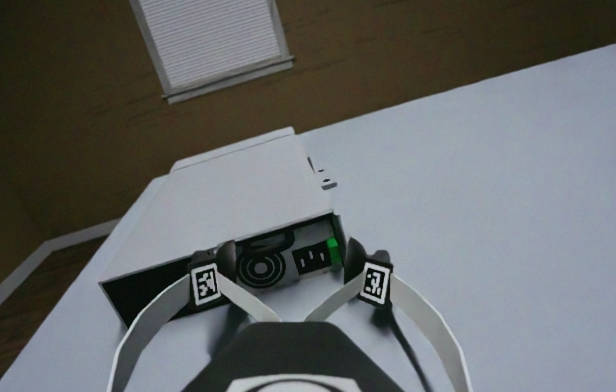

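Request:
execute_actions(
  actions=[
    {"r1":{"joints":{"gripper_m":0.033}}},
  ],
  cameras=[],
)

Request:
execute_actions(
  actions=[
    {"r1":{"joints":{"arm_m":0.293,"gripper_m":0.025,"wrist_yaw_rad":0.012},"pace":"slow","contact_limits":{"arm_m":0.3}}},
  ],
  cameras=["r1_wrist_camera"],
)

Request:
zoom_image(
  camera="r1_wrist_camera",
  region=[180, 190, 420, 330],
)

Scene clock: 33.03 s.
r1.base_odometry: x=-0.313 y=+0.810 heading=+2.487 (m, m, rad; r1's odometry frame)
r1.turned_by_wheels: +0.000 (rad since the last result)
r1.turned_by_imu: +0.000 (rad since the last result)
r1.base_tilt: forward=+0.0 right=-0.4 (deg)
r1.lidar_m: 0.39 0.43 1.69 1.67 1.89 1.65 1.56 1.63 2.29 2.45 0.60 0.42
r1.base_status: not commanded
r1.joint_positions: lift_m=+0.709 arm_m=+0.278 wrist_yaw_rad=+0.003 wrist_pitch_rad=+0.304 wrist_roll_rad=+0.320 gripper_m=+0.033
r1.joint_status: all done
r1.motor_effort: lift_m=+22(22) arm_m=+9(11) wrist_yaw_rad=-9(7) wrist_pitch_rad=-12(16) wrist_roll_rad=-1(0) gripper_m=-11(8) wheel_0=-1(1) wheel_1=+1(1) wheel_2=+0(0) (%)
r1.hand_pose: x=+0.7248 y=-0.0867 z=+0.8006 quat_wxyz=(+0.976, +0.157, +0.150, -0.023) (m; r1's base frame)
r1.wrist_depth_mm: - - - - - - - / - - - - - 640 544 / - - - 539 488 407 359 / - - 332 297 343 298 271 / - 298 247 246 259 237 219 / 1863 268 196 224 195 195 183 / 252 224 221 - 179 163 -
r2.base_odometry: x=+0.286 y=-1.220 heading=-2.412 (m, m, rad; r2's odometry frame)
r2.turned_by_wheels: +0.000 (rad since the last result)
r2.turned_by_imu: +0.000 (rad since the last result)
r2.base_tilt: forward=+0.2 right=-0.2 (deg)
r2.lidar_m: 0.42 0.45 0.64 2.77 2.94 1.09 1.04 2.68 2.01 1.94 0.91 0.46
r2.base_status: not commanded
r2.joint_positions: lift_m=+1.110 arm_m=+0.002 wrist_yaw_rad=+0.000 wrist_pitch_rad=+1.570 wrist_roll_rad=+0.000 gripper_m=+0.115
r2.joint_status: not commanded
r2.motor_effort: lift_m=+23(23) arm_m=+0(0) wrist_yaw_rad=-1(1) wrist_pitch_rad=+0(0) wrist_roll_rad=-1(3) gripper_m=+0(1) wheel_0=-2(2) wheel_1=+1(2) wheel_2=-1(0) (%)
r2.hand_pose: x=+0.1728 y=-0.0874 z=+0.9995 quat_wxyz=(+0.707, +0.000, +0.707, +0.000) (m; r2's base frame)
r2.wrist_depth_mm: 976 960 931 917 917 904 891 / 1205 1229 1229 1229 1255 1255 1229 / 1229 1229 1229 1229 1255 1255 1255 / 1229 1229 1229 1229 1229 1229 1255 / 1205 1229 1025 1008 1255 1229 1255 / 1205 1205 219 1025 216 1229 1255 / 1182 1205 1205 124 1229 1229 1229
pictures: none
No camera images: the call's "cameras" was empty. Leave "cameras" out to get every camera's image.

Scene clock: 34.03 s.
r1.base_odometry: x=-0.313 y=+0.810 heading=+2.487 (m, m, rad; r1's odometry frame)
r1.turned_by_wheels: +0.000 (rad since the last result)
r1.turned_by_imu: +0.000 (rad since the last result)
r1.base_tilt: forward=-0.1 right=-0.3 (deg)
r1.lidar_m: 0.41 0.43 1.68 1.64 1.91 1.65 1.56 1.65 2.25 2.45 0.59 0.41
r1.base_status: not commanded
r1.joint_positions: lift_m=+0.709 arm_m=+0.290 wrist_yaw_rad=+0.007 wrist_pitch_rad=+0.309 wrist_roll_rad=+0.319 gripper_m=+0.025
r1.joint_status: all done
r1.on_its_own: wrist_yaw_rad is at rest, and its effort (+15) is outside its rest range (-13 to +13); wrist_pitch_rad is at rest, and its effort (-29) is outside its rest range (-23 to +23)
r1.motor_effort: lift_m=+22(21) arm_m=+19(20) wrist_yaw_rad=+15(13) wrist_pitch_rad=-29(29) wrist_roll_rad=-1(3) gripper_m=-7(10) wheel_0=+4(4) wheel_1=+5(5) wheel_2=-8(9) (%)
r1.contact_limits: arm_m 0.3
r1.hand_pose: x=+0.7358 y=-0.0856 z=+0.7992 quat_wxyz=(+0.976, +0.157, +0.153, -0.021) (m; r1's base frame)
r1.wrist_depth_mm: - - - - - - - / - - - - - 615 530 / - - - 504 477 399 355 / - - 324 282 340 294 266 / - 283 234 236 256 234 216 / 1756 247 204 225 193 193 181 / 249 221 217 - 179 161 -
r2.base_odometry: x=+0.286 y=-1.220 heading=-2.412 (m, m, rad; r2's odometry frame)
r2.turned_by_wheels: +0.000 (rad since the last result)
r2.turned_by_imu: +0.000 (rad since the last result)
r2.base_tilt: forward=+0.1 right=-0.2 (deg)
r2.lidar_m: 0.43 0.46 0.65 2.77 2.95 1.08 1.05 2.69 1.98 1.93 0.91 0.46
r2.base_status: not commanded
r2.joint_positions: lift_m=+1.110 arm_m=+0.002 wrist_yaw_rad=+0.000 wrist_pitch_rad=+1.570 wrist_roll_rad=+0.000 gripper_m=+0.115
r2.joint_status: not commanded
r2.motor_effort: lift_m=+23(23) arm_m=+0(0) wrist_yaw_rad=-1(1) wrist_pitch_rad=-1(1) wrist_roll_rad=-3(3) gripper_m=-1(0) wheel_0=-2(2) wheel_1=+2(2) wheel_2=+0(1) (%)
r2.hand_pose: x=+0.1728 y=-0.0874 z=+0.9995 quat_wxyz=(+0.707, +0.000, +0.707, +0.000) (m; r2's base frame)
r2.wrist_depth_mm: 960 946 946 917 904 891 891 / 1229 1229 1229 1255 1229 1255 1229 / 1229 1229 1229 1255 1255 1255 1255 / 1229 1229 1229 1205 1255 1255 1255 / 1229 1229 1008 1025 1229 1255 1255 / 1205 1205 219 1025 216 1229 1229 / 1205 1205 1205 124 1229 1229 1229
pictures: r1_wrist_camera
camera_calibration (this result's frames):
r1_wrist_camera: T_world_to_cam=[[-0.120302, -0.950525, -0.286408, 0.22811], [-0.329968, 0.310387, -0.891505, 1.02776], [0.936295, -0.012744, -0.350983, -0.181156], [0, 0, 0, 1]] pos_world=[0.536185, -0.104487, 0.918001]
Images, in order (width x height): r1_wrist_camera 616x392.

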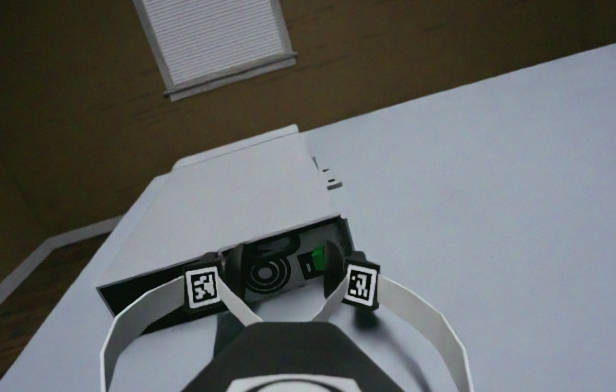

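Region (180, 190, 420, 330) of r1_wrist_camera's 616x392 image, scaled by 2.100; it fills the top 294 rows of this view, and the rest is white.

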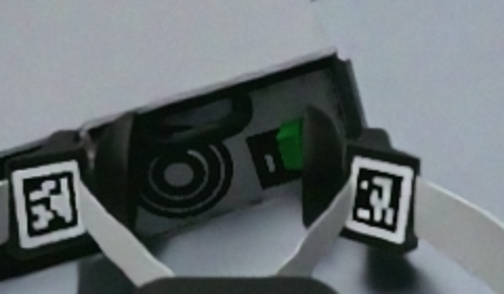

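Lever fully pushed. Now squeeze while advancing.

Request:
execute_actions(
  actions=[
    {"r1":{"joints":{"arm_m":0.298,"gripper_m":-0.005},"pace":"slow","contact_limits":{"arm_m":0.4}}},
  ],
  cameras=[],
)

Request:
execute_actions(
  actions=[
    {"r1":{"joints":{"arm_m":0.305,"gripper_m":-0.038},"pace":"slow","contact_limits":{"arm_m":0.4}}},
  ],
  cameras=["r1_wrist_camera"],
)

Request:
zoom_image(
  camera="r1_wrist_camera",
  region=[180, 190, 420, 330],
)

Scene clock: 35.60 s.
r1.base_odometry: x=-0.313 y=+0.810 heading=+2.485 (m, m, rad; r1's odometry frame)
r1.turned_by_wheels: -0.001 (rad since the last result)
r1.turned_by_imu: +0.014 (rad since the last result)
r1.base_tilt: forward=-0.1 right=-0.4 (deg)
r1.lidar_m: 0.41 0.44 1.70 1.65 1.89 1.60 1.56 1.65 2.31 2.44 0.54 0.44
r1.base_status: not commanded
r1.joint_positions: lift_m=+0.709 arm_m=+0.296 wrist_yaw_rad=-0.001 wrist_pitch_rad=+0.309 wrist_roll_rad=+0.319 gripper_m=-0.004
r1.joint_status: all done
r1.on_its_own: wrist_yaw_rad is at rest, and its effort (+35) is outside its rest range (-13 to +13); wrist_pitch_rad is at rest, and its effort (-26) is outside its rest range (-23 to +23)
r1.motor_effort: lift_m=+21(22) arm_m=+13(24) wrist_yaw_rad=+35(56) wrist_pitch_rad=-26(31) wrist_roll_rad=+2(3) gripper_m=-23(24) wheel_0=-4(4) wheel_1=+0(6) wheel_2=-12(19) (%)
r1.contact_limits: arm_m 0.4
r1.hand_pose: x=+0.7413 y=-0.0876 z=+0.7995 quat_wxyz=(+0.976, +0.157, +0.152, -0.025) (m; r1's base frame)
r1.wrist_depth_mm: - - - - - - - / - - - - - 621 539 / - - - 504 477 399 353 / - - 322 277 340 297 267 / - 283 231 230 248 233 216 / 1863 227 205 229 187 186 182 / 248 225 217 - 180 163 -
r2.base_odometry: x=+0.286 y=-1.220 heading=-2.412 (m, m, rad; r2's odometry frame)
r2.turned_by_wheels: +0.000 (rad since the last result)
r2.turned_by_imu: +0.000 (rad since the last result)
r2.base_tilt: forward=+0.1 right=-0.2 (deg)
r2.lidar_m: 0.43 0.47 0.66 2.78 2.94 1.08 1.01 2.67 1.99 1.95 0.91 0.44
r2.base_status: not commanded
r2.joint_positions: lift_m=+1.110 arm_m=+0.002 wrist_yaw_rad=+0.000 wrist_pitch_rad=+1.570 wrist_roll_rad=+0.000 gripper_m=+0.115
r2.joint_status: not commanded
r2.motor_effort: lift_m=+23(23) arm_m=+0(0) wrist_yaw_rad=-2(1) wrist_pitch_rad=-1(0) wrist_roll_rad=-2(2) gripper_m=-1(1) wheel_0=-2(2) wheel_1=+2(2) wheel_2=+0(0) (%)
r2.hand_pose: x=+0.1728 y=-0.0874 z=+0.9995 quat_wxyz=(+0.707, +0.000, +0.707, +0.000) (m; r2's base frame)
r2.wrist_depth_mm: 960 946 946 917 904 904 904 / 1229 1255 1229 1255 1281 1229 1255 / 1229 1255 1229 1229 1229 1255 1255 / 1229 1229 1229 1229 1229 1281 1255 / 1205 1205 1008 1025 1229 1255 1255 / 1229 1229 220 1008 216 1229 1255 / 1229 1229 1229 124 1229 1229 1229
pictures: none
No camera images: the call's "cameras" was empty. Leave "cameras" out to get every camera's image.

Scene clock: 36.90 s.
r1.base_odometry: x=-0.313 y=+0.810 heading=+2.485 (m, m, rad; r1's odometry frame)
r1.turned_by_wheels: +0.000 (rad since the last result)
r1.turned_by_imu: +0.000 (rad since the last result)
r1.base_tilt: forward=-0.1 right=-0.4 (deg)
r1.lidar_m: 0.38 0.44 1.68 1.65 1.87 1.64 1.54 1.64 2.30 2.45 0.58 0.44
r1.base_status: not commanded
r1.joint_positions: lift_m=+0.709 arm_m=+0.302 wrist_yaw_rad=-0.001 wrist_pitch_rad=+0.311 wrist_roll_rad=+0.319 gripper_m=-0.037
r1.joint_status: all done
r1.on_its_own: wrist_yaw_rad is at rest, and its effort (+36) is outside its rest range (-13 to +13); wrist_pitch_rad is at rest, and its effort (-33) is outside its rest range (-23 to +23)
r1.motor_effort: lift_m=+22(21) arm_m=+14(19) wrist_yaw_rad=+36(49) wrist_pitch_rad=-33(35) wrist_roll_rad=+5(3) gripper_m=-27(28) wheel_0=-4(4) wheel_1=+0(0) wheel_2=-13(16) (%)
r1.contact_limits: arm_m 0.4
r1.hand_pose: x=+0.7479 y=-0.0876 z=+0.7987 quat_wxyz=(+0.975, +0.157, +0.153, -0.025) (m; r1's base frame)
r1.wrist_depth_mm: - - - - - - - / - - - - - 621 517 / - - - 477 473 397 349 / - - 317 273 330 291 265 / - 276 224 225 249 231 215 / 1808 169 193 226 182 181 180 / 243 223 215 - 178 162 -
r2.base_odometry: x=+0.286 y=-1.220 heading=-2.412 (m, m, rad; r2's odometry frame)
r2.turned_by_wheels: +0.000 (rad since the last result)
r2.turned_by_imu: +0.000 (rad since the last result)
r2.base_tilt: forward=+0.2 right=-0.2 (deg)
r2.lidar_m: 0.43 0.45 0.65 2.77 2.92 1.09 1.04 2.70 2.02 1.95 0.90 0.44
r2.base_status: not commanded
r2.joint_positions: lift_m=+1.110 arm_m=+0.002 wrist_yaw_rad=+0.000 wrist_pitch_rad=+1.570 wrist_roll_rad=+0.000 gripper_m=+0.115
r2.joint_status: not commanded
r2.motor_effort: lift_m=+23(23) arm_m=-1(0) wrist_yaw_rad=-1(2) wrist_pitch_rad=+0(0) wrist_roll_rad=-5(2) gripper_m=-1(0) wheel_0=-2(2) wheel_1=+2(2) wheel_2=+0(0) (%)
r2.hand_pose: x=+0.1728 y=-0.0874 z=+0.9995 quat_wxyz=(+0.707, +0.000, +0.707, +0.000) (m; r2's base frame)
r2.wrist_depth_mm: 976 946 931 931 904 904 891 / 1229 1255 1255 1255 1255 1255 1229 / 1229 1229 1229 1205 1229 1229 1255 / 1205 1229 1229 1229 1255 1255 1255 / 1205 1205 1008 1025 1255 1255 1255 / 1229 1205 220 1008 215 1229 1229 / 1205 1229 1205 124 1229 1255 1229
pictures: r1_wrist_camera
camera_calibration (this result's frames):
r1_wrist_camera: T_world_to_cam=[[-0.127554, -0.949821, -0.285604, 0.232369], [-0.329497, 0.312182, -0.891052, 1.03136], [0.935501, -0.0195519, -0.352783, -0.191193], [0, 0, 0, 1]] pos_world=[0.54833, -0.105, 0.917909]
Images, in order (width x height): r1_wrist_camera 616x392.

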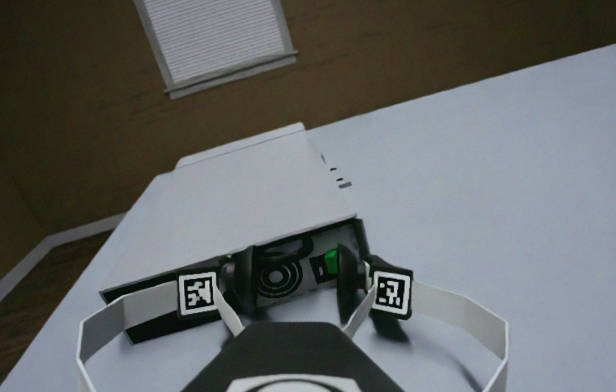

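Region (180, 190, 420, 330) of r1_wrist_camera's 616x392 image, scaled by 2.100; it fills the top 294 rows of this view, and the rest is white.

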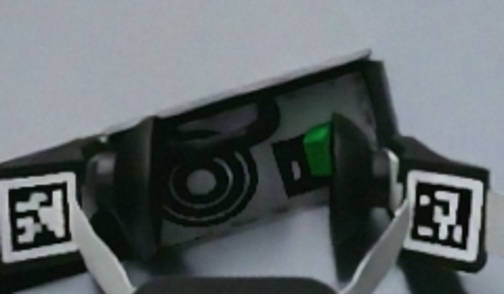

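Request:
execute_actions(
  actions=[
    {"r1":{"joints":{"arm_m":0.294,"wrist_yaw_rad":-0.002},"pace":"slow"}},
  ],
  cameras=["r1_wrist_camera"],
)

Request:
zoom_image(
  camera="r1_wrist_camera",
  region=[180, 190, 420, 330],
)

Scene clock: 38.00 s.
r1.base_odometry: x=-0.313 y=+0.810 heading=+2.487 (m, m, rad; r1's odometry frame)
r1.turned_by_wheels: +0.002 (rad since the last result)
r1.turned_by_imu: +0.002 (rad since the last result)
r1.base_tilt: forward=+0.0 right=-0.3 (deg)
r1.lidar_m: 0.41 0.42 1.67 1.65 1.89 1.64 1.55 1.64 2.31 2.43 0.57 0.41
r1.base_status: not commanded
r1.joint_positions: lift_m=+0.709 arm_m=+0.296 wrist_yaw_rad=+0.001 wrist_pitch_rad=+0.307 wrist_roll_rad=+0.321 gripper_m=-0.037
r1.joint_status: all done
r1.motor_effort: lift_m=+22(21) arm_m=-11(16) wrist_yaw_rad=-7(31) wrist_pitch_rad=-20(33) wrist_roll_rad=-1(5) gripper_m=-29(29) wheel_0=+0(4) wheel_1=+1(2) wheel_2=+2(13) (%)
r1.hand_pose: x=+0.7419 y=-0.0872 z=+0.7999 quat_wxyz=(+0.976, +0.158, +0.151, -0.024) (m; r1's base frame)
r1.wrist_depth_mm: - - - - - - - / - - - - - 615 525 / - - - 466 480 397 351 / - - 324 271 334 294 266 / - 349 234 229 243 232 216 / 1921 241 183 221 183 185 181 / 249 221 217 - 179 162 -
r2.base_odometry: x=+0.286 y=-1.220 heading=-2.412 (m, m, rad; r2's odometry frame)
r2.turned_by_wheels: +0.000 (rad since the last result)
r2.turned_by_imu: +0.000 (rad since the last result)
r2.base_tilt: forward=+0.2 right=-0.2 (deg)
r2.lidar_m: 0.42 0.44 0.65 2.76 2.93 1.03 1.04 2.68 2.01 1.95 0.89 0.44
r2.base_status: not commanded
r2.joint_positions: lift_m=+1.110 arm_m=+0.002 wrist_yaw_rad=+0.000 wrist_pitch_rad=+1.570 wrist_roll_rad=+0.000 gripper_m=+0.115
r2.joint_status: not commanded
r2.motor_effort: lift_m=+23(23) arm_m=+0(0) wrist_yaw_rad=-2(2) wrist_pitch_rad=+0(0) wrist_roll_rad=-3(2) gripper_m=-1(1) wheel_0=-2(2) wheel_1=+2(2) wheel_2=+0(0) (%)
r2.hand_pose: x=+0.1728 y=-0.0874 z=+0.9995 quat_wxyz=(+0.707, +0.000, +0.707, +0.000) (m; r2's base frame)
r2.wrist_depth_mm: 960 946 931 917 904 891 891 / 1229 1229 1229 1255 1255 1229 1229 / 1205 1229 1229 1229 1229 1255 1255 / 1205 1255 1229 1255 1205 1255 1255 / 1229 1229 1008 1025 1229 1255 1255 / 1205 1229 220 1008 215 1255 1255 / 1229 1205 1205 124 1229 1255 1229
pictures: r1_wrist_camera
camera_calibration (this result's frames):
r1_wrist_camera: T_world_to_cam=[[-0.125789, -0.949323, -0.288032, 0.232933], [-0.325734, 0.313764, -0.89188, 1.02838], [0.937056, -0.0183671, -0.348695, -0.18951], [0, 0, 0, 1]] pos_world=[0.541861, -0.105021, 0.918205]
Images, in order (width x height): r1_wrist_camera 616x392.

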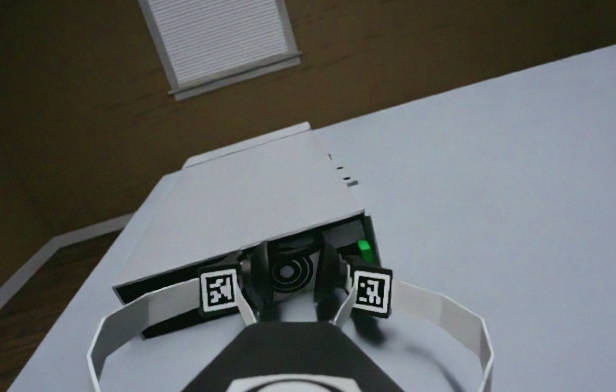

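Region (180, 190, 420, 330) of r1_wrist_camera's 616x392 image, scaled by 2.100; it fills the top 294 rows of this view, and the rest is white.

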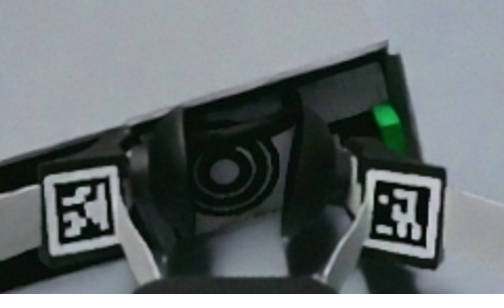

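Request:
execute_actions(
  actions=[
    {"r1":{"joints":{"gripper_m":0.02,"arm_m":0.285}}},
  ],
  cameras=[],
)

Request:
execute_actions(
  actions=[
    {"r1":{"joints":{"gripper_m":0.062,"arm_m":0.25}}},
  ],
  cameras=[],
)

Request:
execute_actions(
  actions=[
    {"r1":{"base":{"strafe_m":-0.028},"joints":{"wrist_yaw_rad":0.08}}},
  ],
  cameras=["r1_wrist_camera","r1_head_camera"],
)

Scene clock: 39.77 s.
r1.base_odometry: x=-0.313 y=+0.810 heading=+2.487 (m, m, rad; r1's odometry frame)
r1.turned_by_wheels: +0.000 (rad since the last result)
r1.turned_by_imu: +0.001 (rad since the last result)
r1.base_tilt: forward=+0.0 right=-0.3 (deg)
r1.lidar_m: 0.40 0.45 1.68 1.66 1.89 1.62 1.56 1.65 2.31 2.41 0.59 0.42
r1.base_status: not commanded
r1.joint_positions: lift_m=+0.709 arm_m=+0.286 wrist_yaw_rad=+0.001 wrist_pitch_rad=+0.309 wrist_roll_rad=+0.320 gripper_m=+0.020
r1.joint_status: all done
r1.on_its_own: wrist_pitch_rad is at rest, and its effort (-25) is outside its rest range (-23 to +23)
r1.motor_effort: lift_m=+21(21) arm_m=-4(15) wrist_yaw_rad=-12(22) wrist_pitch_rad=-25(31) wrist_roll_rad=+1(0) gripper_m=-3(31) wheel_0=+4(8) wheel_1=+3(5) wheel_2=+1(4) (%)
r1.hand_pose: x=+0.7315 y=-0.0871 z=+0.7995 quat_wxyz=(+0.976, +0.157, +0.152, -0.024) (m; r1's base frame)
r1.wrist_depth_mm: - - - - - - - / - - - - - 609 521 / - - - 449 473 397 349 / - - 319 268 332 293 266 / - 347 243 226 251 232 215 / 1863 267 187 197 194 192 180 / 247 219 216 - 177 161 -
r2.base_odometry: x=+0.286 y=-1.220 heading=-2.412 (m, m, rad; r2's odometry frame)
r2.turned_by_wheels: +0.000 (rad since the last result)
r2.turned_by_imu: +0.000 (rad since the last result)
r2.base_tilt: forward=+0.1 right=-0.2 (deg)
r2.lidar_m: 0.43 0.45 0.66 2.78 2.90 1.08 1.05 2.68 2.01 1.92 0.89 0.43
r2.base_status: not commanded
r2.joint_positions: lift_m=+1.110 arm_m=+0.002 wrist_yaw_rad=+0.000 wrist_pitch_rad=+1.570 wrist_roll_rad=+0.000 gripper_m=+0.115
r2.joint_status: not commanded
r2.motor_effort: lift_m=+23(23) arm_m=+0(1) wrist_yaw_rad=-2(1) wrist_pitch_rad=-1(0) wrist_roll_rad=-2(0) gripper_m=-1(1) wheel_0=-2(2) wheel_1=+2(2) wheel_2=+0(0) (%)
r2.hand_pose: x=+0.1728 y=-0.0874 z=+0.9995 quat_wxyz=(+0.707, +0.000, +0.707, +0.000) (m; r2's base frame)
r2.wrist_depth_mm: 991 946 917 917 904 891 891 / 1229 1255 1229 1229 1255 1255 1229 / 1205 1229 1255 1229 1255 1255 1255 / 1229 1229 1229 1255 1281 1281 1255 / 1229 1205 1025 1025 1229 1229 1229 / 1229 1229 219 1008 216 1229 1255 / 1205 1229 1229 124 1255 1229 1255
pictures: none
No camera images: the call's "cameras" was empty. Leave "cameras" out to get every camera's image.

Scene clock: 40.97 s.
r1.base_odometry: x=-0.313 y=+0.810 heading=+2.487 (m, m, rad; r1's odometry frame)
r1.turned_by_wheels: -0.001 (rad since the last result)
r1.turned_by_imu: -0.001 (rad since the last result)
r1.base_tilt: forward=-0.1 right=-0.3 (deg)
r1.lidar_m: 0.39 0.45 1.66 1.66 1.90 1.63 1.56 1.66 2.31 2.43 0.57 0.43
r1.base_status: not commanded
r1.joint_positions: lift_m=+0.709 arm_m=+0.252 wrist_yaw_rad=-0.002 wrist_pitch_rad=+0.303 wrist_roll_rad=+0.320 gripper_m=+0.062
r1.joint_status: all done
r1.motor_effort: lift_m=+21(21) arm_m=-9(8) wrist_yaw_rad=-1(12) wrist_pitch_rad=-9(25) wrist_roll_rad=+0(1) gripper_m=-2(7) wheel_0=+0(4) wheel_1=+1(3) wheel_2=+0(2) (%)
r1.hand_pose: x=+0.6977 y=-0.0880 z=+0.8012 quat_wxyz=(+0.976, +0.158, +0.149, -0.025) (m; r1's base frame)
r1.wrist_depth_mm: - - - - - - - / - - - - - 661 554 / - - - 517 496 415 366 / - - 338 287 345 304 274 / - 370 270 279 255 239 222 / 1863 286 235 227 198 196 184 / 255 229 223 - 182 165 -
r2.base_odometry: x=+0.286 y=-1.220 heading=-2.412 (m, m, rad; r2's odometry frame)
r2.turned_by_wheels: +0.000 (rad since the last result)
r2.turned_by_imu: +0.000 (rad since the last result)
r2.base_tilt: forward=+0.1 right=-0.2 (deg)
r2.lidar_m: 0.43 0.47 0.66 2.77 2.93 1.06 1.03 2.66 2.02 1.94 0.91 0.43
r2.base_status: not commanded
r2.joint_positions: lift_m=+1.110 arm_m=+0.002 wrist_yaw_rad=+0.000 wrist_pitch_rad=+1.570 wrist_roll_rad=+0.000 gripper_m=+0.115
r2.joint_status: not commanded
r2.motor_effort: lift_m=+23(23) arm_m=-1(1) wrist_yaw_rad=-1(2) wrist_pitch_rad=-1(1) wrist_roll_rad=-3(4) gripper_m=+0(1) wheel_0=-2(2) wheel_1=+2(1) wheel_2=+0(0) (%)
r2.hand_pose: x=+0.1728 y=-0.0874 z=+0.9995 quat_wxyz=(+0.707, +0.000, +0.707, +0.000) (m; r2's base frame)
r2.wrist_depth_mm: 976 946 931 917 904 904 891 / 1229 1255 1229 1229 1229 1255 1229 / 1229 1229 1229 1229 1255 1255 1281 / 1229 1229 1229 1229 1229 1255 1255 / 1229 1229 1008 1008 1229 1255 1255 / 1229 1205 220 1008 215 1229 1229 / 1205 1205 1229 124 1229 1229 1229
pictures: none
No camera images: the call's "cameras" was empty. Leave "cameras" out to get every camera's image.

Scene clock: 41.87 s.
r1.base_odometry: x=-0.296 y=+0.832 heading=+2.487 (m, m, rad; r1's odometry frame)
r1.turned_by_wheels: +0.000 (rad since the last result)
r1.turned_by_imu: +0.000 (rad since the last result)
r1.base_tilt: forward=+0.0 right=-0.3 (deg)
r1.lidar_m: 0.37 0.41 1.73 1.69 1.95 1.65 1.56 1.65 2.32 2.41 0.55 0.43
r1.base_status: done
r1.joint_positions: lift_m=+0.709 arm_m=+0.252 wrist_yaw_rad=+0.080 wrist_pitch_rad=+0.302 wrist_roll_rad=+0.320 gripper_m=+0.062
r1.joint_status: all done
r1.motor_effort: lift_m=+21(21) arm_m=-9(9) wrist_yaw_rad=+0(3) wrist_pitch_rad=-7(7) wrist_roll_rad=-1(1) gripper_m=-4(1) wheel_0=-1(7) wheel_1=+1(7) wheel_2=+0(0) (%)
r1.hand_pose: x=+0.7039 y=-0.0652 z=+0.8012 quat_wxyz=(+0.976, +0.151, +0.155, +0.015) (m; r1's base frame)
r1.wrist_depth_mm: - - - - - - - / - - - - - - 554 / - - - 469 500 415 366 / - - 338 289 347 303 273 / - 368 270 271 252 238 222 / 1921 287 236 226 197 196 185 / 256 229 223 - 182 165 -
r2.base_odometry: x=+0.286 y=-1.220 heading=-2.412 (m, m, rad; r2's odometry frame)
r2.turned_by_wheels: +0.000 (rad since the last result)
r2.turned_by_imu: +0.000 (rad since the last result)
r2.base_tilt: forward=+0.1 right=-0.2 (deg)
r2.lidar_m: 0.40 0.43 0.64 2.78 2.94 1.06 1.04 2.71 2.01 1.94 0.88 0.47
r2.base_status: not commanded
r2.joint_positions: lift_m=+1.110 arm_m=+0.002 wrist_yaw_rad=+0.000 wrist_pitch_rad=+1.570 wrist_roll_rad=+0.000 gripper_m=+0.115
r2.joint_status: not commanded
r2.motor_effort: lift_m=+23(23) arm_m=-1(1) wrist_yaw_rad=-1(1) wrist_pitch_rad=+0(0) wrist_roll_rad=-3(3) gripper_m=-2(2) wheel_0=-2(2) wheel_1=+2(2) wheel_2=+0(0) (%)
r2.hand_pose: x=+0.1728 y=-0.0874 z=+0.9995 quat_wxyz=(+0.707, +0.000, +0.707, +0.000) (m; r2's base frame)
r2.wrist_depth_mm: 960 946 931 917 904 904 878 / 1205 1229 1255 1255 1255 1255 1229 / 1205 1229 1229 1229 1229 1255 1255 / 1229 1229 1255 1255 1229 1229 1255 / 1205 1229 1008 1008 1255 1229 1255 / 1205 1205 219 1008 216 1229 1229 / 1205 1205 1229 124 1205 1229 1255
pictures: r1_head_camera, r1_wrist_camera
camera_calibration (this result's frames):
r1_wrist_camera: T_world_to_cam=[[-0.0487116, -0.956457, -0.287778, 0.194537], [-0.345542, 0.286467, -0.893609, 1.02374], [0.937138, 0.0559101, -0.34445, -0.151697], [0, 0, 0, 1]] pos_world=[0.505383, -0.0987211, 0.918558]
Images, in order (width x height): r1_head_camera 420x560, r1_wrist_camera 616x392.

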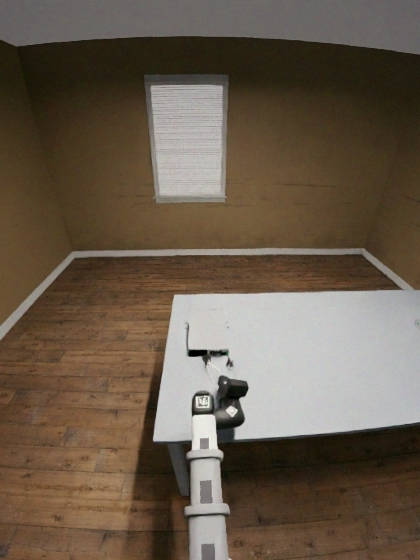

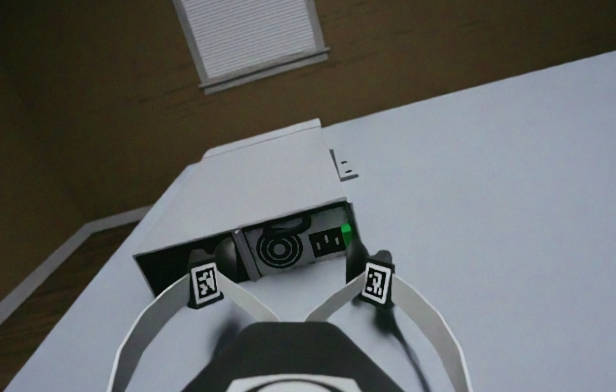

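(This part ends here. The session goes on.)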